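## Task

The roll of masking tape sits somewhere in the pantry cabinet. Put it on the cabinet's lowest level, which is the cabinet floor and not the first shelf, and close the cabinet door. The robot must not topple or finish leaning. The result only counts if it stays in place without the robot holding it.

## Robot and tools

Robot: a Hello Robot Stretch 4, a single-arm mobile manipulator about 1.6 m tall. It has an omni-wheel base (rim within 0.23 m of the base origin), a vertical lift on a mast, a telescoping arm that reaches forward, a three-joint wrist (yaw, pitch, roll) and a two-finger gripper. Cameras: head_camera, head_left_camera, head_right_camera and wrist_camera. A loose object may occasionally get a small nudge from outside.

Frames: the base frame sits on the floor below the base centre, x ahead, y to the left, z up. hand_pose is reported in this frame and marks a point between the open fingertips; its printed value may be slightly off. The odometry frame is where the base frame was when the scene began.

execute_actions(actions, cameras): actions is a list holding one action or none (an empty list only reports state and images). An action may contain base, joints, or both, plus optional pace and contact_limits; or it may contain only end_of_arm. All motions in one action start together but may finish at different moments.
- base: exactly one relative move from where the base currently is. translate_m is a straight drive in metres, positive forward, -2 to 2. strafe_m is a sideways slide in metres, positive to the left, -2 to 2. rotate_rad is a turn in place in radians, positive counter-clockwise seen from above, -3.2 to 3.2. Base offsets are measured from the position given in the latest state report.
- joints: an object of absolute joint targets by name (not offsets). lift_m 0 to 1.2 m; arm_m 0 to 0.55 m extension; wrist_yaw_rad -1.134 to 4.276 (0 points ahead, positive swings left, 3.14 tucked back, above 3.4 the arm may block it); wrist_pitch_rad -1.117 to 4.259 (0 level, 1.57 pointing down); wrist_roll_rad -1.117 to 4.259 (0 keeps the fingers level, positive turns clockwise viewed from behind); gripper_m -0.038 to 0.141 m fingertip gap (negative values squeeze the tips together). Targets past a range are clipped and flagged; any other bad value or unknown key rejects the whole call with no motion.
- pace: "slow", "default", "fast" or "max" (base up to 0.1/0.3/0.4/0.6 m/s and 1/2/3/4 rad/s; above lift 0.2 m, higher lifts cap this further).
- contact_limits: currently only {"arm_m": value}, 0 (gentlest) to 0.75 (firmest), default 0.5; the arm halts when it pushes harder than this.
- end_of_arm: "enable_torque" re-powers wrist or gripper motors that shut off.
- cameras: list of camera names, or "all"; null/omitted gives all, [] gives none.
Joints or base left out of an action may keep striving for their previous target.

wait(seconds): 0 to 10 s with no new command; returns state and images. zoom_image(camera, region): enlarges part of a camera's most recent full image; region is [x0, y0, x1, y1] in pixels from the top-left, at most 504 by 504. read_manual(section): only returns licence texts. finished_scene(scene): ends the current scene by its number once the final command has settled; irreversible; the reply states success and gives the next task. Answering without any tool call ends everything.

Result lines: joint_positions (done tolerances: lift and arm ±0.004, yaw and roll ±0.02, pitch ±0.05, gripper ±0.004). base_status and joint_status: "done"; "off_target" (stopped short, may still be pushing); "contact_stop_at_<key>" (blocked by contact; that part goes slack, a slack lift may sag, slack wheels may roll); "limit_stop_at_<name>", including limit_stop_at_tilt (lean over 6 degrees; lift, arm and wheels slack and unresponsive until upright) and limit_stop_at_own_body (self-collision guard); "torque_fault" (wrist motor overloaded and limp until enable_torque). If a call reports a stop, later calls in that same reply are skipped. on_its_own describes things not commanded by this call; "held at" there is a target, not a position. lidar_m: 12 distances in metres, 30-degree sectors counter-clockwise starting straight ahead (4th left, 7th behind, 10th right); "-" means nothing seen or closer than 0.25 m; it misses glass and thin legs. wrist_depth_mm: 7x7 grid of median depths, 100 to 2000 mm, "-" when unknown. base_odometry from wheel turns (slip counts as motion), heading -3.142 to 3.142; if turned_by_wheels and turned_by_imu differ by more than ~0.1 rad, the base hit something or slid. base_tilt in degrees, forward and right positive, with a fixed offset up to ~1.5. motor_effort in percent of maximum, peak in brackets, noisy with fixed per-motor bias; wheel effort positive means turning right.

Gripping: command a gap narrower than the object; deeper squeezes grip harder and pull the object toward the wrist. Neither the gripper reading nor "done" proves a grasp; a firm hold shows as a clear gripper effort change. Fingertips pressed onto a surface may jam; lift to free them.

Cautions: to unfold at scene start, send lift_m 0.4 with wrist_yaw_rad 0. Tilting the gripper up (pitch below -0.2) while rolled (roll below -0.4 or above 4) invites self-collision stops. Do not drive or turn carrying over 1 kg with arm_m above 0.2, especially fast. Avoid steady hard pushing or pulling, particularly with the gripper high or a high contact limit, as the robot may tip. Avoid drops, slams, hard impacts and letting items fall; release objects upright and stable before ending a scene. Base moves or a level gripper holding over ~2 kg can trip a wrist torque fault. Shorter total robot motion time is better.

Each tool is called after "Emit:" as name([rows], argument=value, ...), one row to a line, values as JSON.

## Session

Emit:
execute_actions(actions=[])

Scene clock: 0.00 s.
base_odometry: x=+0.000 y=+0.000 heading=+0.000 (m, m, rad; odometry frame)
turned_by_wheels: +0.000 (rad since the last result)
turned_by_imu: +0.000 (rad since the last result)
base_tilt: forward=+0.0 right=-0.4 (deg)
lidar_m: 2.27 2.19 2.28 2.27 1.56 2.28 2.69 1.74 1.87 1.64 1.54 1.60
base_status: not commanded
joint_positions: lift_m=+0.204 arm_m=+0.003 wrist_yaw_rad=+3.150 wrist_pitch_rad=+0.009 wrist_roll_rad=-0.017 gripper_m=+0.057
joint_status: not commanded
motor_effort: lift_m=+18 arm_m=-1 wrist_yaw_rad=+0 wrist_pitch_rad=-8 wrist_roll_rad=-1 gripper_m=+0 wheel_0=+0 wheel_1=-1 wheel_2=+1 (%)
hand_pose: x=-0.1154 y=+0.0851 z=+0.3799 quat_wxyz=(-0.004, -0.004, -0.008, +1.000) (m; base frame)
wrist_depth_mm: - 142 253 - - - - / - 115 141 - - - - / - 118 142 - - - - / 107 140 185 - - - - / 218 - - - - - - / 1336 1537 215 1661 220 1708 1756 / 946 976 976 167 946 1138 1138
pictures: head_camera, head_left_camera, head_right_camera, wrist_camera
Images, in order (width x height): head_camera 420x560, head_left_camera 420x672, head_right_camera 420x672, wrist_camera 616x392.

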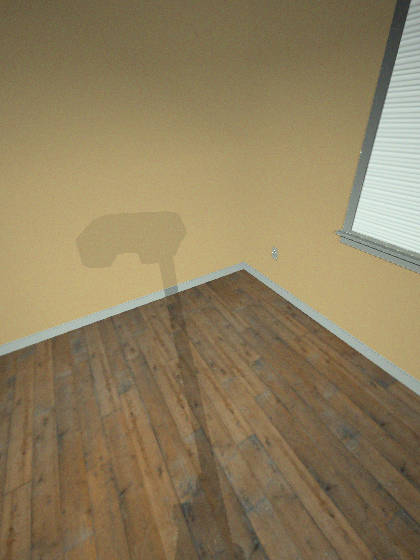

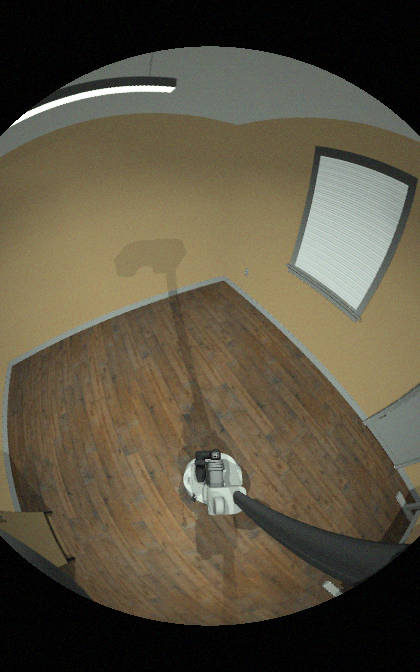

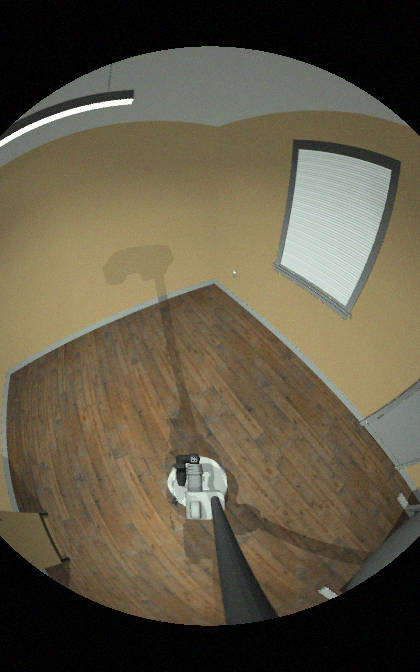

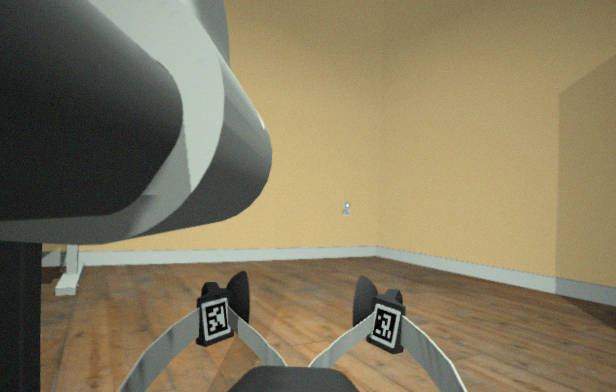

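Emit:
execute_actions([
  {"base":{"rotate_rad":2.09},"joints":{"lift_m":0.7,"wrist_yaw_rad":0,"wrist_pitch_rad":0.04,"gripper_m":0.09},"pace":"fast"},
], cameras=["head_camera","wrist_camera"])

Scene clock: 5.57 s.
base_odometry: x=+0.000 y=+0.000 heading=+2.090 (m, m, rad; odometry frame)
turned_by_wheels: +2.090 (rad since the last result)
turned_by_imu: +2.104 (rad since the last result)
base_tilt: forward=-0.1 right=-0.4 (deg)
lidar_m: 1.54 2.27 2.69 1.75 1.84 1.62 1.57 1.64 2.27 2.20 2.29 2.26
base_status: done
joint_positions: lift_m=+0.700 arm_m=+0.003 wrist_yaw_rad=+0.000 wrist_pitch_rad=+0.042 wrist_roll_rad=-0.017 gripper_m=+0.090
joint_status: all done
motor_effort: lift_m=+23(25) arm_m=-1(1) wrist_yaw_rad=-1(4) wrist_pitch_rad=-8(12) wrist_roll_rad=+0(1) gripper_m=+1(3) wheel_0=-2(11) wheel_1=-3(13) wheel_2=-2(12) (%)
hand_pose: x=+0.4621 y=-0.0873 z=+0.8656 quat_wxyz=(+1.000, -0.008, +0.021, +0.000) (m; base frame)
wrist_depth_mm: 1921 1983 1983 1983 1921 1921 1921 / 1983 1983 1366 1366 1921 1983 1983 / - - 1397 1366 1983 1983 1983 / 1983 - 1397 1366 1983 1983 1983 / - 1983 1366 1397 1983 1983 1983 / - - 217 1397 220 - 1983 / 1983 1921 1366 160 1921 1983 1983
pictures: head_camera, wrist_camera
Images, in order (width x height): head_camera 420x560, wrist_camera 616x392.

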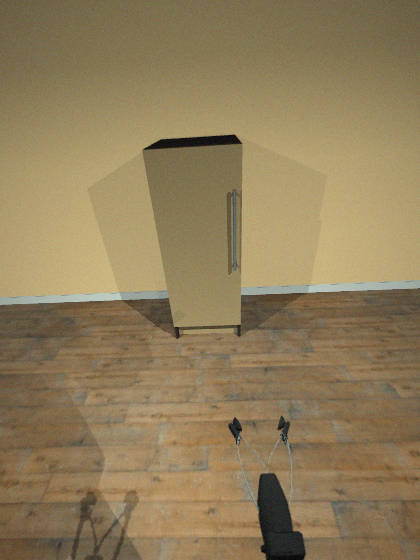

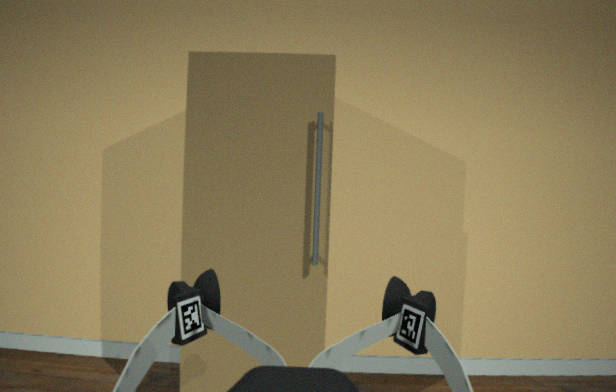

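Emit:
execute_actions([
  {"base":{"translate_m":0.7},"joints":{"arm_m":0.25},"pace":"fast"},
], cameras=["head_camera","wrist_camera"])

Scene clock: 15.60 s.
base_odometry: x=-0.347 y=+0.608 heading=+2.090 (m, m, rad; odometry frame)
turned_by_wheels: +0.001 (rad since the last result)
turned_by_imu: -0.002 (rad since the last result)
base_tilt: forward=+0.0 right=-0.4 (deg)
lidar_m: 0.85 0.92 2.12 2.56 1.88 2.34 2.28 2.38 2.30 2.21 2.12 1.54
base_status: done
joint_positions: lift_m=+0.700 arm_m=+0.249 wrist_yaw_rad=+0.000 wrist_pitch_rad=+0.042 wrist_roll_rad=-0.017 gripper_m=+0.090
joint_status: all done
motor_effort: lift_m=+23(23) arm_m=+4(2) wrist_yaw_rad=-1(1) wrist_pitch_rad=-7(8) wrist_roll_rad=-1(0) gripper_m=-1(1) wheel_0=+2(10) wheel_1=+4(11) wheel_2=+0(14) (%)
hand_pose: x=+0.7084 y=-0.0874 z=+0.8656 quat_wxyz=(+1.000, -0.008, +0.021, +0.000) (m; base frame)
wrist_depth_mm: 413 415 413 410 1008 991 991 / 418 415 413 410 1008 991 991 / 418 415 415 413 1008 1008 1008 / 421 418 415 413 1008 1008 1008 / 421 418 418 415 1008 1008 1008 / 421 424 216 415 220 1025 1008 / 424 421 421 160 1025 1008 1008
pictures: head_camera, wrist_camera
Images, in order (width x height): head_camera 420x560, wrist_camera 616x392.

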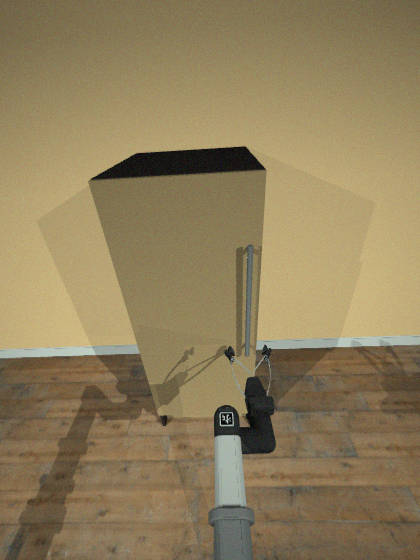

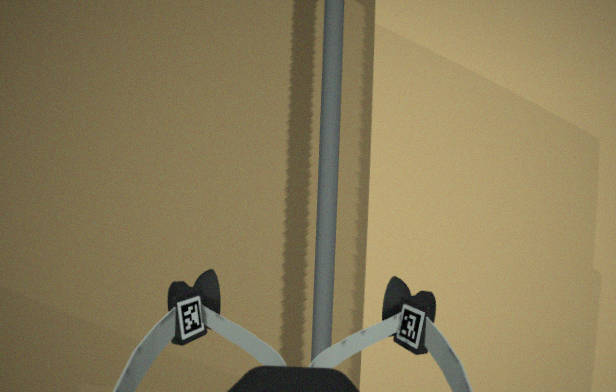

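Emit:
execute_actions([
  {"base":{"strafe_m":-0.018},"joints":{"arm_m":0.38,"gripper_m":0.06},"contact_limits":{"arm_m":0.2}},
], cameras=["wrist_camera"])

Emit:
execute_actions([
  {"joints":{"arm_m":0.386,"gripper_m":-0.02},"contact_limits":{"arm_m":0.2}},
], cameras=["wrist_camera"])

Scene clock: 21.20 s.
base_odometry: x=-0.332 y=+0.617 heading=+2.090 (m, m, rad; odometry frame)
turned_by_wheels: +0.000 (rad since the last result)
turned_by_imu: -0.001 (rad since the last result)
base_tilt: forward=+0.0 right=-0.4 (deg)
lidar_m: 0.84 0.91 2.11 2.58 1.90 2.37 2.27 2.38 2.28 2.19 2.12 1.54
base_status: done
joint_positions: lift_m=+0.700 arm_m=+0.379 wrist_yaw_rad=+0.000 wrist_pitch_rad=+0.042 wrist_roll_rad=-0.017 gripper_m=+0.060
joint_status: all done
motor_effort: lift_m=+23(23) arm_m=+5(4) wrist_yaw_rad=-1(1) wrist_pitch_rad=-7(7) wrist_roll_rad=-1(1) gripper_m=-1(4) wheel_0=+2(10) wheel_1=-5(11) wheel_2=+0(1) (%)
contact_limits: arm_m 0.2
hand_pose: x=+0.8383 y=-0.0874 z=+0.8656 quat_wxyz=(+1.000, -0.008, +0.021, +0.000) (m; base frame)
wrist_depth_mm: 285 283 282 281 866 866 866 / 286 283 283 282 878 866 866 / 286 285 285 282 866 878 866 / 287 286 286 283 878 866 866 / 287 287 286 285 891 878 866 / 290 289 215 285 216 878 878 / 290 289 287 165 891 891 878
pictures: wrist_camera
Images, in order (width x height): wrist_camera 616x392.

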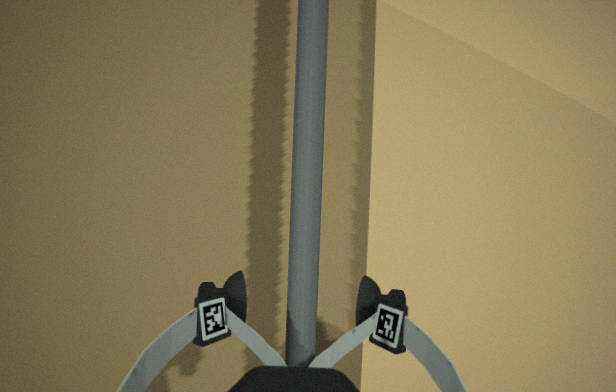

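Scene clock: 22.73 s.
base_odometry: x=-0.332 y=+0.617 heading=+2.090 (m, m, rad; odometry frame)
turned_by_wheels: +0.000 (rad since the last result)
turned_by_imu: +0.000 (rad since the last result)
base_tilt: forward=-0.1 right=-0.4 (deg)
lidar_m: 0.86 0.93 2.11 2.57 1.90 2.34 2.27 2.37 2.27 2.18 2.11 1.55
base_status: not commanded
joint_positions: lift_m=+0.700 arm_m=+0.385 wrist_yaw_rad=+0.002 wrist_pitch_rad=+0.043 wrist_roll_rad=-0.017 gripper_m=-0.019
joint_status: all done
motor_effort: lift_m=+23(23) arm_m=+4(7) wrist_yaw_rad=-5(5) wrist_pitch_rad=-8(8) wrist_roll_rad=-1(0) gripper_m=-17(17) wheel_0=+2(2) wheel_1=-5(5) wheel_2=+0(0) (%)
contact_limits: arm_m 0.2
hand_pose: x=+0.8447 y=-0.0869 z=+0.8656 quat_wxyz=(+1.000, -0.008, +0.021, +0.001) (m; base frame)
wrist_depth_mm: 274 273 271 268 866 866 854 / 276 273 272 268 866 866 854 / 277 274 272 270 878 866 866 / 277 276 274 272 878 866 866 / 278 276 274 272 878 878 866 / 281 277 214 211 878 866 866 / 281 278 276 224 185 866 878
pictures: wrist_camera
Images, in order (width x height): wrist_camera 616x392.

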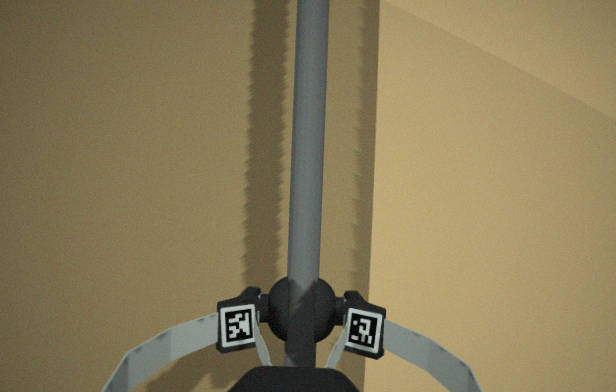

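Emit:
execute_actions([
  {"joints":{"arm_m":0.265},"base":{"strafe_m":0.024},"pace":"slow"},
], cameras=[])

Emit:
execute_actions([
  {"joints":{"arm_m":0.185},"base":{"strafe_m":0.04},"pace":"slow"},
], cameras=["wrist_camera"])

Scene clock: 34.70 s.
base_odometry: x=-0.352 y=+0.605 heading=+2.090 (m, m, rad; odometry frame)
turned_by_wheels: +0.000 (rad since the last result)
turned_by_imu: -0.001 (rad since the last result)
base_tilt: forward=+0.0 right=-0.3 (deg)
lidar_m: 0.71 0.88 2.12 2.56 1.89 2.35 2.28 2.38 2.32 2.21 2.10 1.55
base_status: done
joint_positions: lift_m=+0.700 arm_m=+0.266 wrist_yaw_rad=+0.006 wrist_pitch_rad=+0.043 wrist_roll_rad=-0.017 gripper_m=-0.019
joint_status: all done
on_its_own: wrist_yaw_rad is at rest, and its effort (-17) is outside its rest range (-13 to +13)
motor_effort: lift_m=+23(23) arm_m=-6(7) wrist_yaw_rad=-17(28) wrist_pitch_rad=-9(9) wrist_roll_rad=-2(1) gripper_m=-18(18) wheel_0=-3(16) wheel_1=+3(7) wheel_2=+0(1) (%)
hand_pose: x=+0.7257 y=-0.0857 z=+0.8655 quat_wxyz=(+1.000, -0.008, +0.021, +0.003) (m; base frame)
wrist_depth_mm: 342 315 293 265 991 976 976 / 343 317 293 265 976 976 976 / 345 317 294 268 991 991 976 / 345 319 294 270 991 976 991 / 347 319 296 270 1008 991 991 / 347 320 213 210 991 991 991 / 347 234 291 229 263 991 991
pictures: none
No camera images: the call's "cameras" was empty. Leave "cameras" out to get every camera's image.

Scene clock: 36.77 s.
base_odometry: x=-0.387 y=+0.585 heading=+2.090 (m, m, rad; odometry frame)
turned_by_wheels: +0.000 (rad since the last result)
turned_by_imu: +0.000 (rad since the last result)
base_tilt: forward=+0.0 right=-0.4 (deg)
lidar_m: 0.64 0.85 2.13 2.51 1.86 2.33 2.27 2.37 2.32 2.26 2.10 1.53
base_status: done
joint_positions: lift_m=+0.700 arm_m=+0.186 wrist_yaw_rad=+0.005 wrist_pitch_rad=+0.043 wrist_roll_rad=-0.017 gripper_m=-0.019
joint_status: all done
on_its_own: wrist_yaw_rad is at rest, and its effort (-15) is outside its rest range (-13 to +13)
motor_effort: lift_m=+23(23) arm_m=-6(7) wrist_yaw_rad=-15(18) wrist_pitch_rad=-9(10) wrist_roll_rad=-2(1) gripper_m=-15(18) wheel_0=-4(9) wheel_1=+6(9) wheel_2=+0(1) (%)
hand_pose: x=+0.6457 y=-0.0859 z=+0.8654 quat_wxyz=(+1.000, -0.008, +0.022, +0.003) (m; base frame)
wrist_depth_mm: 427 364 315 265 260 1060 1042 / 433 364 317 265 262 1060 1060 / 430 364 317 270 263 1060 1060 / 430 366 315 271 262 1060 1060 / 430 366 317 271 262 1078 1078 / 433 366 216 210 268 1078 1078 / 430 250 306 230 254 1098 1078
pictures: wrist_camera
Images, in order (width x height): wrist_camera 616x392.

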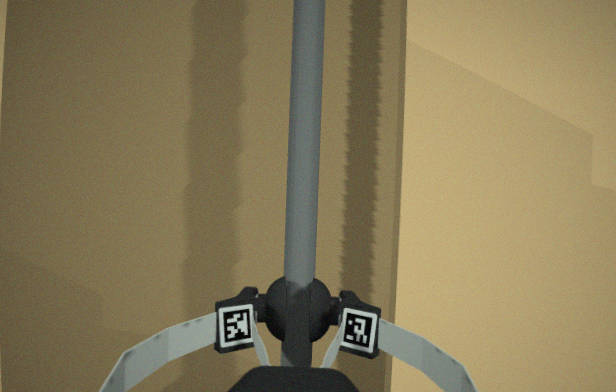

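Emit:
execute_actions([
  {"joints":{"arm_m":0.115},"base":{"strafe_m":0.065},"pace":"slow"},
], cameras=[])

Emit:
execute_actions([
  {"joints":{"gripper_m":0.03}},
], cameras=["wrist_camera"])

Emit:
execute_actions([
  {"joints":{"arm_m":0.005}},
], cameras=["head_camera","wrist_camera"])

Scene clock: 42.30 s.
base_odometry: x=-0.443 y=+0.553 heading=+2.090 (m, m, rad; odometry frame)
turned_by_wheels: +0.000 (rad since the last result)
turned_by_imu: +0.000 (rad since the last result)
base_tilt: forward=+0.0 right=-0.4 (deg)
lidar_m: 0.57 0.91 2.12 2.43 1.81 2.34 2.27 2.38 2.39 2.31 2.10 1.53
base_status: done
joint_positions: lift_m=+0.700 arm_m=+0.116 wrist_yaw_rad=-0.002 wrist_pitch_rad=+0.044 wrist_roll_rad=-0.017 gripper_m=-0.020
joint_status: all done
motor_effort: lift_m=+23(23) arm_m=-4(4) wrist_yaw_rad=+6(19) wrist_pitch_rad=-11(11) wrist_roll_rad=-1(0) gripper_m=-16(20) wheel_0=-6(8) wheel_1=+6(10) wheel_2=+0(0) (%)
hand_pose: x=+0.5747 y=-0.0881 z=+0.8653 quat_wxyz=(+1.000, -0.008, +0.022, -0.001) (m; base frame)
wrist_depth_mm: 1138 445 347 273 250 1138 1138 / 1160 442 347 273 250 1138 1138 / 1160 442 347 273 251 1138 1138 / 1160 439 347 267 256 1160 1138 / 1182 442 345 267 255 1160 1160 / 1160 442 317 225 246 1160 1160 / 1182 413 327 227 244 1160 1160
pictures: none
No camera images: the call's "cameras" was empty. Leave "cameras" out to get every camera's image.

Scene clock: 43.53 s.
base_odometry: x=-0.443 y=+0.553 heading=+2.090 (m, m, rad; odometry frame)
turned_by_wheels: +0.000 (rad since the last result)
turned_by_imu: +0.000 (rad since the last result)
base_tilt: forward=-0.1 right=-0.4 (deg)
lidar_m: 0.58 0.91 2.12 2.44 1.78 2.34 2.28 2.38 2.42 2.32 2.11 0.64
base_status: not commanded
joint_positions: lift_m=+0.700 arm_m=+0.116 wrist_yaw_rad=+0.000 wrist_pitch_rad=+0.043 wrist_roll_rad=-0.017 gripper_m=+0.030
joint_status: all done
motor_effort: lift_m=+23(23) arm_m=-3(4) wrist_yaw_rad=+1(22) wrist_pitch_rad=-9(11) wrist_roll_rad=-2(0) gripper_m=-2(21) wheel_0=-5(6) wheel_1=+6(6) wheel_2=+0(0) (%)
hand_pose: x=+0.5747 y=-0.0875 z=+0.8654 quat_wxyz=(+1.000, -0.008, +0.022, +0.000) (m; base frame)
wrist_depth_mm: 1138 455 359 298 259 1138 1138 / 1160 452 359 298 260 1138 1138 / 1160 452 359 298 260 1138 1138 / 1160 452 357 278 260 1138 1138 / 1182 449 357 278 260 1160 1138 / 1182 452 215 233 254 1160 1138 / 1182 452 338 165 255 1160 1160
pictures: wrist_camera
Images, in order (width x height): wrist_camera 616x392.

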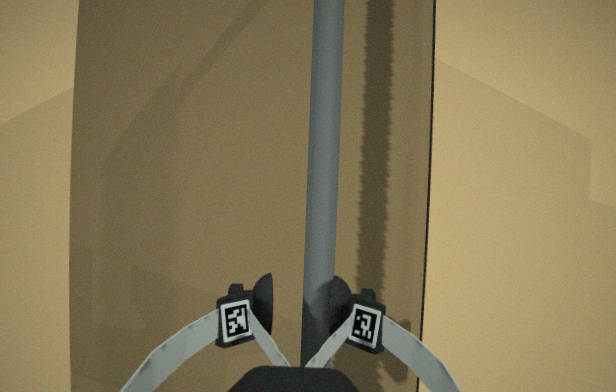

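Scene clock: 44.87 s.
base_odometry: x=-0.443 y=+0.553 heading=+2.090 (m, m, rad; odometry frame)
turned_by_wheels: +0.000 (rad since the last result)
turned_by_imu: +0.000 (rad since the last result)
base_tilt: forward=+0.0 right=-0.4 (deg)
lidar_m: 0.59 0.92 2.14 2.45 1.77 2.36 2.28 2.38 2.39 2.31 2.11 0.63
base_status: not commanded
joint_positions: lift_m=+0.700 arm_m=+0.006 wrist_yaw_rad=+0.000 wrist_pitch_rad=+0.043 wrist_roll_rad=-0.017 gripper_m=+0.030
joint_status: all done
motor_effort: lift_m=+23(23) arm_m=-5(3) wrist_yaw_rad=+1(2) wrist_pitch_rad=-9(10) wrist_roll_rad=-1(2) gripper_m=-4(1) wheel_0=-6(6) wheel_1=+6(6) wheel_2=+0(0) (%)
hand_pose: x=+0.4649 y=-0.0874 z=+0.8655 quat_wxyz=(+1.000, -0.008, +0.021, +0.000) (m; base frame)
wrist_depth_mm: 1281 627 496 410 375 1229 1229 / 1255 621 496 410 375 1255 1255 / 1281 621 496 413 676 1255 1255 / 1281 621 492 410 676 1281 1255 / 1281 621 488 392 676 1255 1229 / 1281 615 215 345 683 1255 1255 / 1281 621 466 164 364 1255 1255
pictures: head_camera, wrist_camera
Images, in order (width x height): head_camera 420x560, wrist_camera 616x392.

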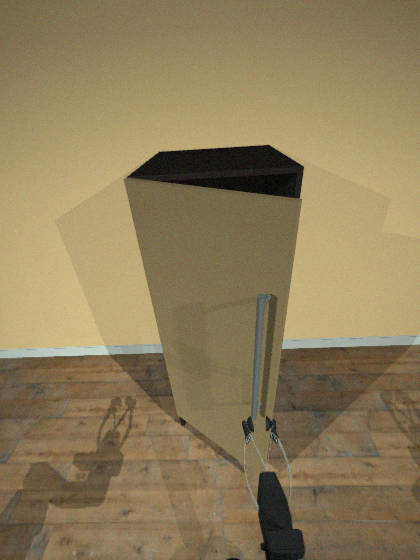

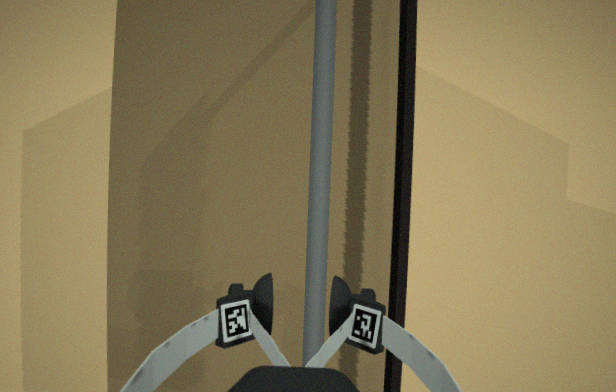

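Emit:
execute_actions([
  {"base":{"strafe_m":-0.165},"joints":{"gripper_m":0.0}},
], cameras=[])

Emit:
execute_actions([
  {"joints":{"arm_m":0.19},"contact_limits":{"arm_m":0.2}},
], cameras=["wrist_camera"])

Emit:
execute_actions([
  {"base":{"strafe_m":0.17},"pace":"slow"},
], cameras=["head_camera","wrist_camera"])

Scene clock: 53.07 s.
base_odometry: x=-0.300 y=+0.635 heading=+2.090 (m, m, rad; odometry frame)
turned_by_wheels: +0.000 (rad since the last result)
turned_by_imu: -0.001 (rad since the last result)
base_tilt: forward=+0.0 right=-0.4 (deg)
lidar_m: 0.57 0.76 2.11 2.61 1.94 2.36 2.27 2.38 2.24 2.14 2.11 1.55
base_status: done
joint_positions: lift_m=+0.700 arm_m=+0.006 wrist_yaw_rad=+0.000 wrist_pitch_rad=+0.043 wrist_roll_rad=-0.017 gripper_m=+0.000
joint_status: all done
motor_effort: lift_m=+23(23) arm_m=-5(5) wrist_yaw_rad=+1(1) wrist_pitch_rad=-9(9) wrist_roll_rad=+0(0) gripper_m=-7(4) wheel_0=+2(8) wheel_1=-2(14) wheel_2=+0(0) (%)
hand_pose: x=+0.4649 y=-0.0874 z=+0.8655 quat_wxyz=(+1.000, -0.008, +0.021, +0.000) (m; base frame)
wrist_depth_mm: 580 442 382 1182 1229 1229 1229 / 591 407 382 1229 1255 1255 1255 / 585 407 379 1229 1255 1255 1229 / 585 407 1229 1229 1255 1255 1255 / 585 407 707 1255 1255 1255 1255 / 585 407 368 208 1255 1281 1255 / 580 399 186 185 1281 1281 1281
pictures: none
No camera images: the call's "cameras" was empty. Leave "cameras" out to get every camera's image.

Scene clock: 54.70 s.
base_odometry: x=-0.300 y=+0.635 heading=+2.090 (m, m, rad; odometry frame)
turned_by_wheels: +0.000 (rad since the last result)
turned_by_imu: +0.000 (rad since the last result)
base_tilt: forward=+0.0 right=-0.4 (deg)
lidar_m: 0.58 0.77 2.12 2.61 1.93 2.37 2.27 2.36 2.24 2.13 2.10 1.52
base_status: not commanded
joint_positions: lift_m=+0.700 arm_m=+0.189 wrist_yaw_rad=+0.000 wrist_pitch_rad=+0.043 wrist_roll_rad=-0.017 gripper_m=+0.000
joint_status: all done
motor_effort: lift_m=+23(23) arm_m=+5(4) wrist_yaw_rad=+0(1) wrist_pitch_rad=-8(9) wrist_roll_rad=-1(1) gripper_m=-4(1) wheel_0=+2(1) wheel_1=-3(3) wheel_2=+0(0) (%)
contact_limits: arm_m 0.2
hand_pose: x=+0.6483 y=-0.0874 z=+0.8656 quat_wxyz=(+1.000, -0.008, +0.021, +0.000) (m; base frame)
wrist_depth_mm: 208 184 976 1025 1060 1042 1042 / 211 186 699 683 1060 1060 1060 / 210 187 1060 1060 1060 1060 1060 / 209 189 1060 1060 1060 1060 1060 / 209 517 715 1060 1078 1078 1060 / 210 1025 521 207 1078 1078 1078 / 206 183 186 185 1078 1078 1078
pictures: wrist_camera
Images, in order (width x height): wrist_camera 616x392.

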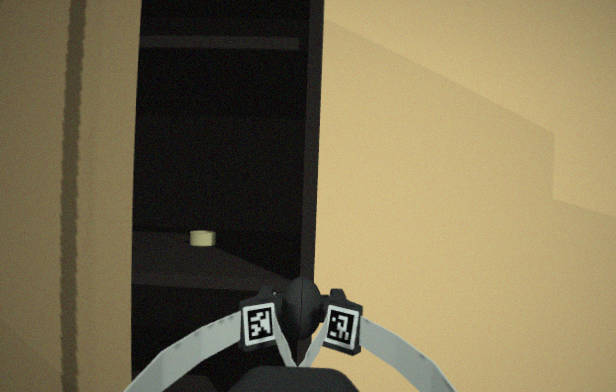

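Scene clock: 57.57 s.
base_odometry: x=-0.447 y=+0.551 heading=+2.087 (m, m, rad; odometry frame)
turned_by_wheels: -0.003 (rad since the last result)
turned_by_imu: -0.077 (rad since the last result)
base_tilt: forward=+0.0 right=-0.3 (deg)
lidar_m: 0.55 0.78 1.95 2.47 1.81 2.22 2.29 2.34 2.45 2.30 2.27 1.56
base_status: done
joint_positions: lift_m=+0.700 arm_m=+0.189 wrist_yaw_rad=-0.029 wrist_pitch_rad=+0.043 wrist_roll_rad=-0.017 gripper_m=+0.000
joint_status: not commanded
on_its_own: wrist_yaw_rad is at rest, and its effort (+83) is outside its rest range (-13 to +13)
motor_effort: lift_m=+23(23) arm_m=+4(4) wrist_yaw_rad=+83(93) wrist_pitch_rad=-9(10) wrist_roll_rad=-1(1) gripper_m=-13(9) wheel_0=-20(26) wheel_1=+1(10) wheel_2=-17(17) (%)
hand_pose: x=+0.6458 y=-0.0956 z=+0.8655 quat_wxyz=(+1.000, -0.008, +0.022, -0.014) (m; base frame)
wrist_depth_mm: 255 143 176 500 1098 1118 1160 / 259 144 176 500 1098 1138 1160 / 257 145 176 574 1118 1138 1182 / 258 147 176 554 1118 1138 1160 / 258 148 176 535 1118 1138 1182 / 259 148 177 189 1118 1138 1160 / 256 149 144 169 1118 1160 1182
pictures: head_camera, wrist_camera
Images, in order (width x height): head_camera 420x560, wrist_camera 616x392.

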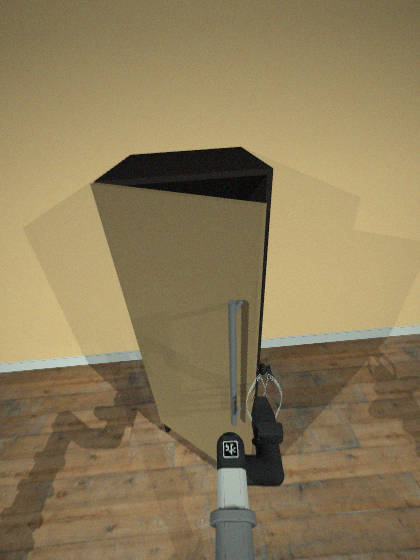

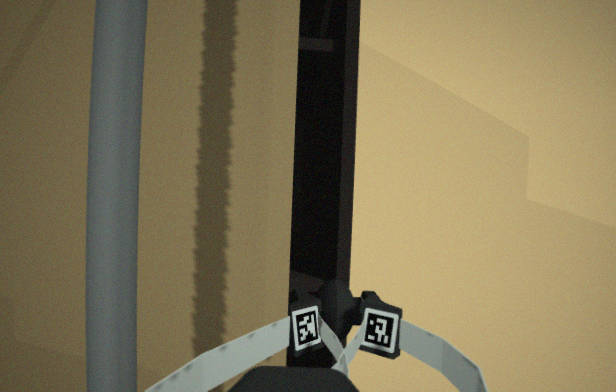

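Emit:
execute_actions([
  {"base":{"strafe_m":-0.12},"pace":"slow"},
], cameras=["head_camera","wrist_camera"])

Scene clock: 62.43 s.
base_odometry: x=-0.343 y=+0.610 heading=+2.087 (m, m, rad; odometry frame)
turned_by_wheels: -0.001 (rad since the last result)
turned_by_imu: -0.001 (rad since the last result)
base_tilt: forward=+0.0 right=-0.3 (deg)
lidar_m: 0.55 0.71 1.98 2.58 1.93 2.41 2.28 2.34 2.32 2.18 2.22 1.57
base_status: done
joint_positions: lift_m=+0.700 arm_m=+0.189 wrist_yaw_rad=+0.000 wrist_pitch_rad=+0.043 wrist_roll_rad=-0.017 gripper_m=+0.000
joint_status: not commanded
motor_effort: lift_m=+23(23) arm_m=+4(4) wrist_yaw_rad=+1(82) wrist_pitch_rad=-9(9) wrist_roll_rad=-1(2) gripper_m=-4(9) wheel_0=+5(17) wheel_1=-8(12) wheel_2=-4(14) (%)
hand_pose: x=+0.6484 y=-0.0875 z=+0.8655 quat_wxyz=(+1.000, -0.008, +0.022, +0.000) (m; base frame)
wrist_depth_mm: 173 530 976 1060 1098 1098 1118 / 176 715 707 1078 1078 1098 1118 / 177 1025 1042 1078 1098 1118 1118 / 177 1042 1042 1078 1098 1118 1138 / 178 668 715 1078 1098 1118 1138 / 178 1042 521 207 1118 1118 1138 / 178 831 187 186 1098 1138 1118
pictures: head_camera, wrist_camera
Images, in order (width x height): head_camera 420x560, wrist_camera 616x392.

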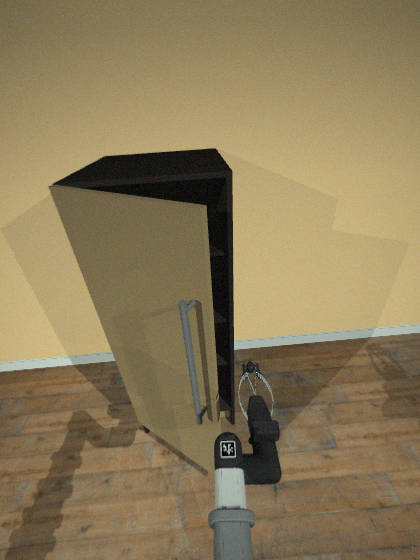

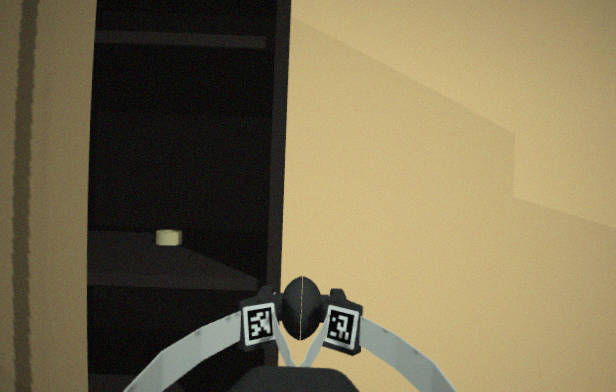

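Emit:
execute_actions([
  {"base":{"strafe_m":-0.1},"joints":{"arm_m":0.33},"contact_limits":{"arm_m":0.2}},
], cameras=[])

Emit:
execute_actions([
  {"joints":{"wrist_yaw_rad":0.85},"pace":"slow"},
], cameras=["head_camera","wrist_camera"])

Scene clock: 76.90 s.
base_odometry: x=-0.256 y=+0.659 heading=+2.086 (m, m, rad; odometry frame)
turned_by_wheels: +0.000 (rad since the last result)
turned_by_imu: -0.001 (rad since the last result)
base_tilt: forward=+0.0 right=-0.3 (deg)
lidar_m: 0.59 0.59 1.97 2.68 2.00 2.41 2.27 2.33 2.22 2.07 2.11 1.58
base_status: done
joint_positions: lift_m=+0.700 arm_m=+0.329 wrist_yaw_rad=+0.000 wrist_pitch_rad=+0.043 wrist_roll_rad=-0.017 gripper_m=+0.000
joint_status: all done
motor_effort: lift_m=+23(23) arm_m=+5(6) wrist_yaw_rad=+0(1) wrist_pitch_rad=-8(9) wrist_roll_rad=-1(0) gripper_m=-4(6) wheel_0=+2(13) wheel_1=-5(12) wheel_2=+0(2) (%)
contact_limits: arm_m 0.2
hand_pose: x=+0.7883 y=-0.0874 z=+0.8656 quat_wxyz=(+1.000, -0.008, +0.021, +0.000) (m; base frame)
wrist_depth_mm: 480 449 615 946 946 960 976 / 723 640 634 946 946 976 976 / 891 904 654 946 960 976 991 / 878 891 683 946 960 976 991 / 615 500 691 946 960 976 991 / 424 377 500 207 976 976 1008 / 854 778 187 186 960 976 991
pictures: none
No camera images: the call's "cameras" was empty. Leave "cameras" out to get every camera's image.

Scene clock: 78.10 s.
base_odometry: x=-0.256 y=+0.659 heading=+2.086 (m, m, rad; odometry frame)
turned_by_wheels: +0.000 (rad since the last result)
turned_by_imu: +0.000 (rad since the last result)
base_tilt: forward=+0.0 right=-0.3 (deg)
lidar_m: 0.59 0.58 1.98 2.68 2.03 2.39 2.26 2.33 2.20 2.06 2.12 1.59
base_status: not commanded
joint_positions: lift_m=+0.700 arm_m=+0.329 wrist_yaw_rad=+0.850 wrist_pitch_rad=+0.043 wrist_roll_rad=-0.017 gripper_m=+0.000
joint_status: all done
motor_effort: lift_m=+23(23) arm_m=+4(4) wrist_yaw_rad=+1(5) wrist_pitch_rad=-9(8) wrist_roll_rad=-1(1) gripper_m=-4(1) wheel_0=+2(2) wheel_1=-5(5) wheel_2=+0(0) (%)
hand_pose: x=+0.7561 y=+0.1587 z=+0.8656 quat_wxyz=(+0.911, -0.016, +0.016, +0.412) (m; base frame)
wrist_depth_mm: 137 229 621 683 430 427 413 / 135 235 609 676 661 621 603 / 137 240 627 759 946 842 750 / 138 244 627 768 946 842 741 / 139 247 615 723 778 809 699 / 140 249 580 207 407 415 375 / 144 212 187 185 357 564 294
pictures: head_camera, wrist_camera
Images, in order (width x height): head_camera 420x560, wrist_camera 616x392.

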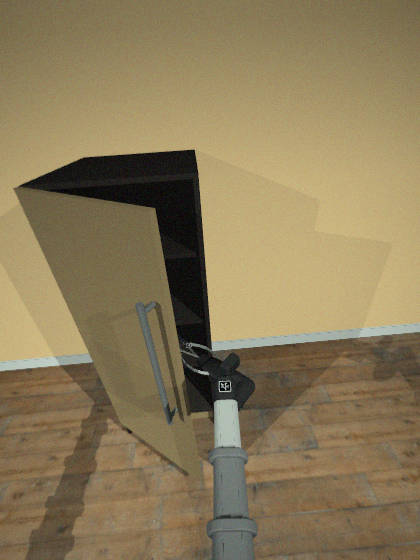

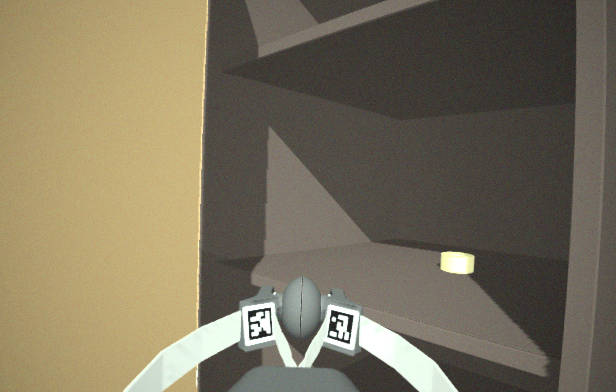

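Emit:
execute_actions([
  {"joints":{"arm_m":0.22},"base":{"strafe_m":0.08},"pace":"slow"},
], cameras=["head_camera","wrist_camera"])

Scene clock: 85.00 s.
base_odometry: x=-0.325 y=+0.620 heading=+2.087 (m, m, rad; odometry frame)
turned_by_wheels: +0.000 (rad since the last result)
turned_by_imu: +0.000 (rad since the last result)
base_tilt: forward=+0.0 right=-0.4 (deg)
lidar_m: 0.89 0.47 1.97 2.60 1.93 2.40 2.29 2.33 2.30 2.15 2.19 1.57
base_status: done
joint_positions: lift_m=+0.700 arm_m=+0.221 wrist_yaw_rad=+0.850 wrist_pitch_rad=+0.043 wrist_roll_rad=-0.017 gripper_m=+0.000
joint_status: all done
motor_effort: lift_m=+23(23) arm_m=-5(8) wrist_yaw_rad=+1(16) wrist_pitch_rad=-8(8) wrist_roll_rad=-1(1) gripper_m=-4(7) wheel_0=-5(11) wheel_1=+7(10) wheel_2=+0(1) (%)
hand_pose: x=+0.6477 y=+0.1588 z=+0.8656 quat_wxyz=(+0.911, -0.016, +0.016, +0.412) (m; base frame)
wrist_depth_mm: 223 283 407 627 750 445 413 / 222 287 413 615 654 627 597 / 224 291 418 640 820 931 820 / 225 294 421 647 820 946 820 / 227 296 427 634 778 809 788 / 228 297 382 208 750 462 418 / 231 277 186 186 768 891 820
pictures: head_camera, wrist_camera
Images, in order (width x height): head_camera 420x560, wrist_camera 616x392.

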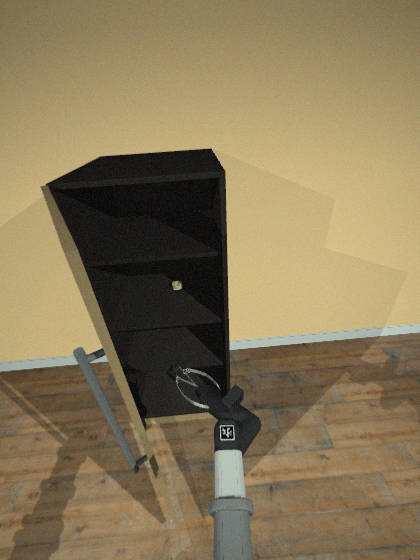

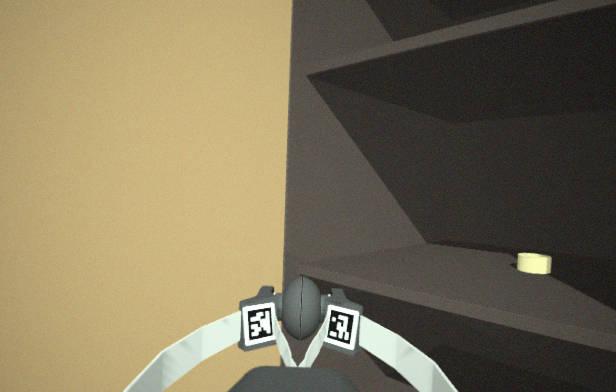

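Emit:
execute_actions([
  {"base":{"strafe_m":0.21},"pace":"slow"},
], cameras=["head_camera","wrist_camera"])

Scene clock: 93.00 s.
base_odometry: x=-0.508 y=+0.516 heading=+2.087 (m, m, rad; odometry frame)
turned_by_wheels: +0.000 (rad since the last result)
turned_by_imu: +0.000 (rad since the last result)
base_tilt: forward=+0.0 right=-0.4 (deg)
lidar_m: 0.88 0.40 1.95 2.40 1.74 2.13 2.29 2.36 2.51 2.35 2.25 1.56
base_status: done
joint_positions: lift_m=+0.700 arm_m=+0.221 wrist_yaw_rad=+0.850 wrist_pitch_rad=+0.043 wrist_roll_rad=-0.017 gripper_m=+0.000
joint_status: not commanded
motor_effort: lift_m=+23(23) arm_m=-5(5) wrist_yaw_rad=+1(23) wrist_pitch_rad=-8(8) wrist_roll_rad=+0(0) gripper_m=-3(3) wheel_0=-5(11) wheel_1=+7(10) wheel_2=+0(1) (%)
hand_pose: x=+0.6477 y=+0.1588 z=+0.8656 quat_wxyz=(+0.911, -0.016, +0.016, +0.412) (m; base frame)
wrist_depth_mm: 181 210 257 325 445 439 410 / 180 212 258 329 452 564 597 / 182 214 260 330 459 627 820 / 183 215 263 334 466 634 820 / 183 216 265 338 466 609 788 / 184 217 250 207 462 459 418 / 187 210 187 186 413 676 809
pictures: head_camera, wrist_camera
Images, in order (width x height): head_camera 420x560, wrist_camera 616x392.

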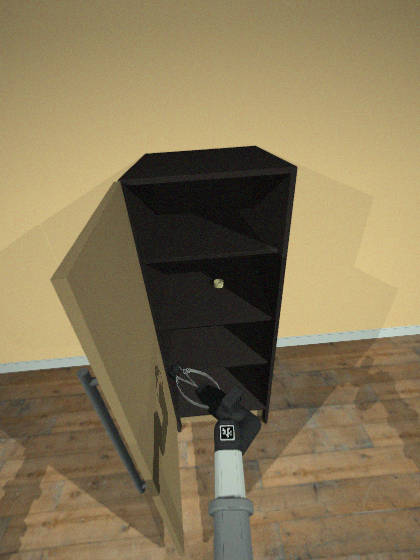

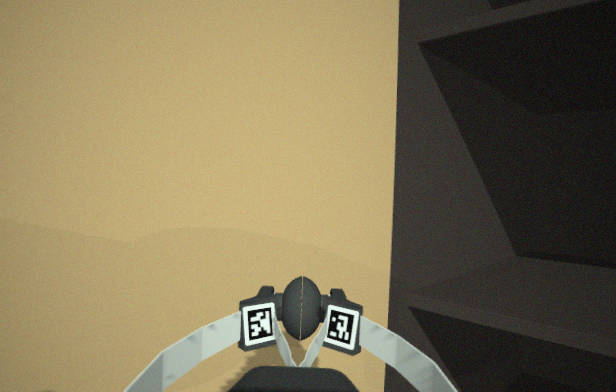

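Emit:
execute_actions([
  {"base":{"rotate_rad":0.077},"joints":{"wrist_yaw_rad":0,"wrist_pitch_rad":0.4,"lift_m":0.8,"gripper_m":0.11}},
], cameras=["head_camera","wrist_camera"])

Scene clock: 106.57 s.
base_odometry: x=-0.508 y=+0.516 heading=+2.163 (m, m, rad; odometry frame)
turned_by_wheels: +0.076 (rad since the last result)
turned_by_imu: +0.076 (rad since the last result)
base_tilt: forward=+0.0 right=-0.3 (deg)
lidar_m: 0.82 0.46 2.07 2.38 1.76 2.26 2.28 2.39 2.47 2.36 2.08 0.92
base_status: done
joint_positions: lift_m=+0.800 arm_m=+0.221 wrist_yaw_rad=+0.000 wrist_pitch_rad=+0.402 wrist_roll_rad=-0.017 gripper_m=+0.110
joint_status: all done
motor_effort: lift_m=+24(24) arm_m=-4(4) wrist_yaw_rad=-1(8) wrist_pitch_rad=-6(6) wrist_roll_rad=+0(1) gripper_m=-2(7) wheel_0=-4(7) wheel_1=-3(8) wheel_2=-3(7) (%)
hand_pose: x=+0.6572 y=-0.0873 z=+0.8650 quat_wxyz=(+0.980, -0.008, +0.200, +0.002) (m; base frame)
wrist_depth_mm: 404 569 904 917 891 477 917 / 407 585 946 960 931 473 960 / 418 591 798 820 768 508 1008 / 427 521 559 535 549 517 1060 / 433 609 931 946 866 585 1118 / 439 535 715 750 640 1205 1182 / 455 554 609 153 627 1281 1255
pictures: head_camera, wrist_camera
Images, in order (width x height): head_camera 420x560, wrist_camera 616x392.

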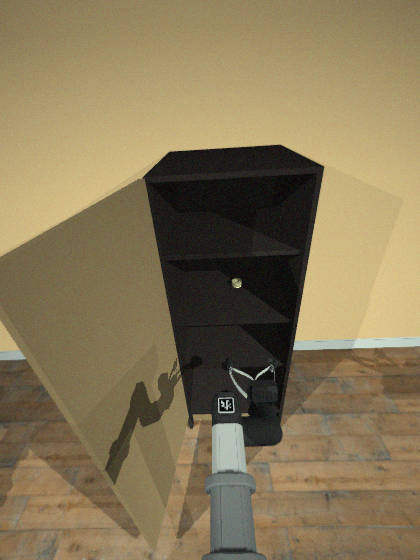

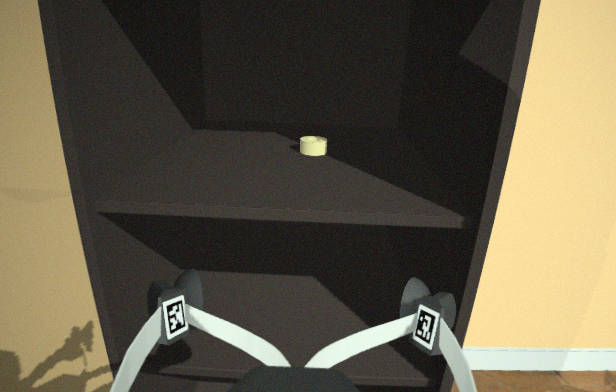

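Emit:
execute_actions([
  {"base":{"translate_m":0.2},"joints":{"arm_m":0.38},"contact_limits":{"arm_m":0.2}},
], cameras=["head_camera","wrist_camera"])

Scene clock: 116.63 s.
base_odometry: x=-0.619 y=+0.682 heading=+2.164 (m, m, rad; odometry frame)
turned_by_wheels: +0.001 (rad since the last result)
turned_by_imu: -0.001 (rad since the last result)
base_tilt: forward=+0.0 right=-0.4 (deg)
lidar_m: 0.67 0.40 0.31 2.40 1.84 2.27 2.49 2.61 2.47 2.38 1.80 0.72
base_status: done
joint_positions: lift_m=+0.800 arm_m=+0.379 wrist_yaw_rad=+0.000 wrist_pitch_rad=+0.402 wrist_roll_rad=-0.017 gripper_m=+0.110
joint_status: all done
motor_effort: lift_m=+23(24) arm_m=+5(2) wrist_yaw_rad=+0(1) wrist_pitch_rad=-7(7) wrist_roll_rad=-1(0) gripper_m=-1(1) wheel_0=+4(7) wheel_1=+5(10) wheel_2=-3(12) (%)
contact_limits: arm_m 0.2
hand_pose: x=+0.8156 y=-0.0874 z=+0.8649 quat_wxyz=(+0.980, -0.008, +0.200, +0.002) (m; base frame)
wrist_depth_mm: 399 569 574 574 569 473 329 / 394 580 609 603 597 473 327 / 399 591 640 634 634 469 325 / 404 508 521 530 544 462 322 / 366 379 387 379 397 394 319 / 294 289 294 310 287 315 303 / 250 246 251 153 249 258 268
pictures: head_camera, wrist_camera
Images, in order (width x height): head_camera 420x560, wrist_camera 616x392.

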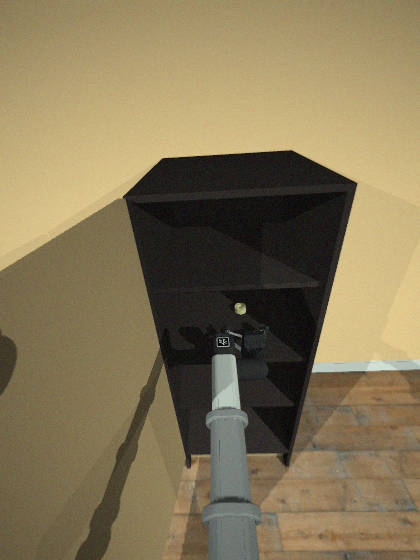

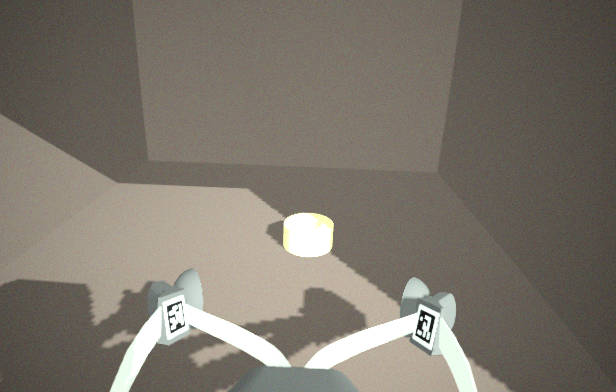

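Emit:
execute_actions([
  {"joints":{"arm_m":0.542,"lift_m":0.77,"gripper_m":0.09},"contact_limits":{"arm_m":0.15},"pace":"slow"},
], cameras=["wrist_camera"])

Scene clock: 127.10 s.
base_odometry: x=-0.619 y=+0.682 heading=+2.164 (m, m, rad; odometry frame)
turned_by_wheels: +0.000 (rad since the last result)
turned_by_imu: +0.000 (rad since the last result)
base_tilt: forward=-0.1 right=-0.4 (deg)
lidar_m: 0.68 0.41 0.34 2.39 1.84 2.27 2.49 2.60 2.46 2.36 1.79 0.73
base_status: not commanded
joint_positions: lift_m=+0.770 arm_m=+0.541 wrist_yaw_rad=+0.000 wrist_pitch_rad=+0.402 wrist_roll_rad=-0.017 gripper_m=+0.090
joint_status: all done
motor_effort: lift_m=+14(22) arm_m=+4(5) wrist_yaw_rad=+0(0) wrist_pitch_rad=-7(7) wrist_roll_rad=-1(0) gripper_m=+0(3) wheel_0=+4(4) wheel_1=+5(5) wheel_2=-3(3) (%)
contact_limits: arm_m 0.15
hand_pose: x=+0.9776 y=-0.0874 z=+0.8357 quat_wxyz=(+0.980, -0.008, +0.200, +0.002) (m; base frame)
wrist_depth_mm: 399 430 424 424 421 415 329 / 394 449 445 442 439 433 329 / 399 477 473 469 466 455 327 / 392 433 445 452 462 433 324 / 317 322 329 334 340 343 312 / 250 254 217 236 220 268 270 / 213 207 213 160 212 220 224
pictures: wrist_camera
Images, in order (width x height): wrist_camera 616x392.

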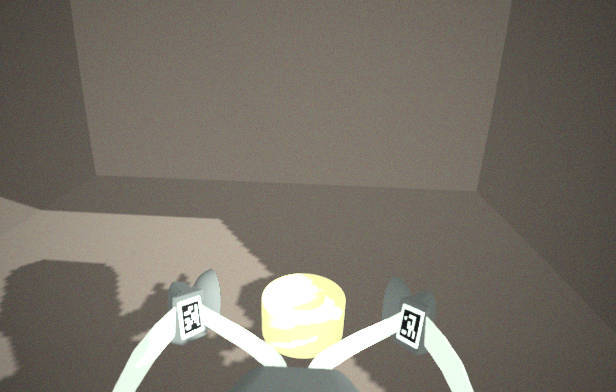

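Emit:
execute_actions([
  {"joints":{"lift_m":0.761,"gripper_m":0.065},"pace":"slow"},
], cameras=["wrist_camera"])

Scene clock: 132.07 s.
base_odometry: x=-0.619 y=+0.682 heading=+2.164 (m, m, rad; odometry frame)
turned_by_wheels: +0.000 (rad since the last result)
turned_by_imu: +0.000 (rad since the last result)
base_tilt: forward=+0.0 right=-0.4 (deg)
lidar_m: 0.66 0.38 0.33 2.38 1.85 2.28 2.50 2.62 2.47 2.36 1.79 0.71
base_status: not commanded
joint_positions: lift_m=+0.762 arm_m=+0.541 wrist_yaw_rad=+0.000 wrist_pitch_rad=+0.398 wrist_roll_rad=-0.017 gripper_m=+0.065
joint_status: all done
motor_effort: lift_m=+13(14) arm_m=+4(5) wrist_yaw_rad=+2(1) wrist_pitch_rad=+4(6) wrist_roll_rad=-1(0) gripper_m=+0(4) wheel_0=+4(4) wheel_1=+5(5) wheel_2=-3(3) (%)
hand_pose: x=+0.9779 y=-0.0875 z=+0.8278 quat_wxyz=(+0.980, -0.008, +0.198, +0.001) (m; base frame)
wrist_depth_mm: 397 427 424 421 421 415 327 / 397 449 445 445 442 433 329 / 399 473 473 469 466 452 325 / 387 421 430 439 449 427 324 / 306 312 317 322 327 334 312 / 241 246 215 222 220 259 260 / 205 198 200 203 204 212 216
pictures: wrist_camera
Images, in order (width x height): wrist_camera 616x392.

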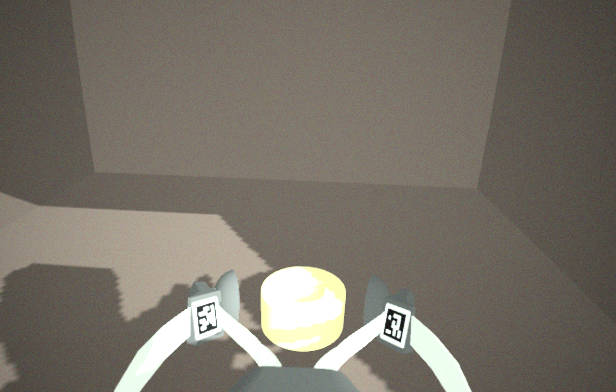

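Fingertips touch the shelf; raise slightly and close.

Emit:
execute_actions([
  {"joints":{"lift_m":0.766,"gripper_m":0.01}},
], cameras=["wrist_camera"])

Scene clock: 135.47 s.
base_odometry: x=-0.619 y=+0.682 heading=+2.164 (m, m, rad; odometry frame)
turned_by_wheels: +0.000 (rad since the last result)
turned_by_imu: +0.000 (rad since the last result)
base_tilt: forward=+0.0 right=-0.4 (deg)
lidar_m: 0.67 0.38 0.32 2.38 1.85 2.27 2.48 2.62 2.47 2.37 1.78 0.72
base_status: not commanded
joint_positions: lift_m=+0.766 arm_m=+0.541 wrist_yaw_rad=+0.000 wrist_pitch_rad=+0.402 wrist_roll_rad=-0.017 gripper_m=+0.010
joint_status: all done
motor_effort: lift_m=+23(26) arm_m=+5(4) wrist_yaw_rad=+1(1) wrist_pitch_rad=-7(7) wrist_roll_rad=-2(1) gripper_m=-14(18) wheel_0=+4(4) wheel_1=+5(5) wheel_2=-3(3) (%)
hand_pose: x=+0.9775 y=-0.0875 z=+0.8310 quat_wxyz=(+0.980, -0.008, +0.200, +0.002) (m; base frame)
wrist_depth_mm: 397 430 424 424 418 415 329 / 394 449 445 442 442 436 327 / 399 477 469 469 466 455 325 / 387 424 430 439 452 427 324 / 307 314 320 325 329 334 310 / 243 248 204 212 225 260 262 / 207 181 200 211 198 213 217
pictures: wrist_camera
Images, in order (width x height): wrist_camera 616x392.

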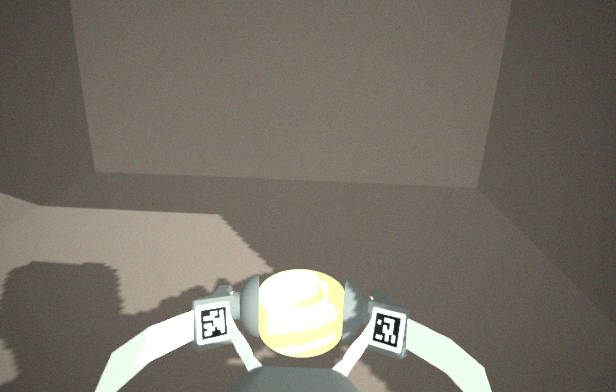

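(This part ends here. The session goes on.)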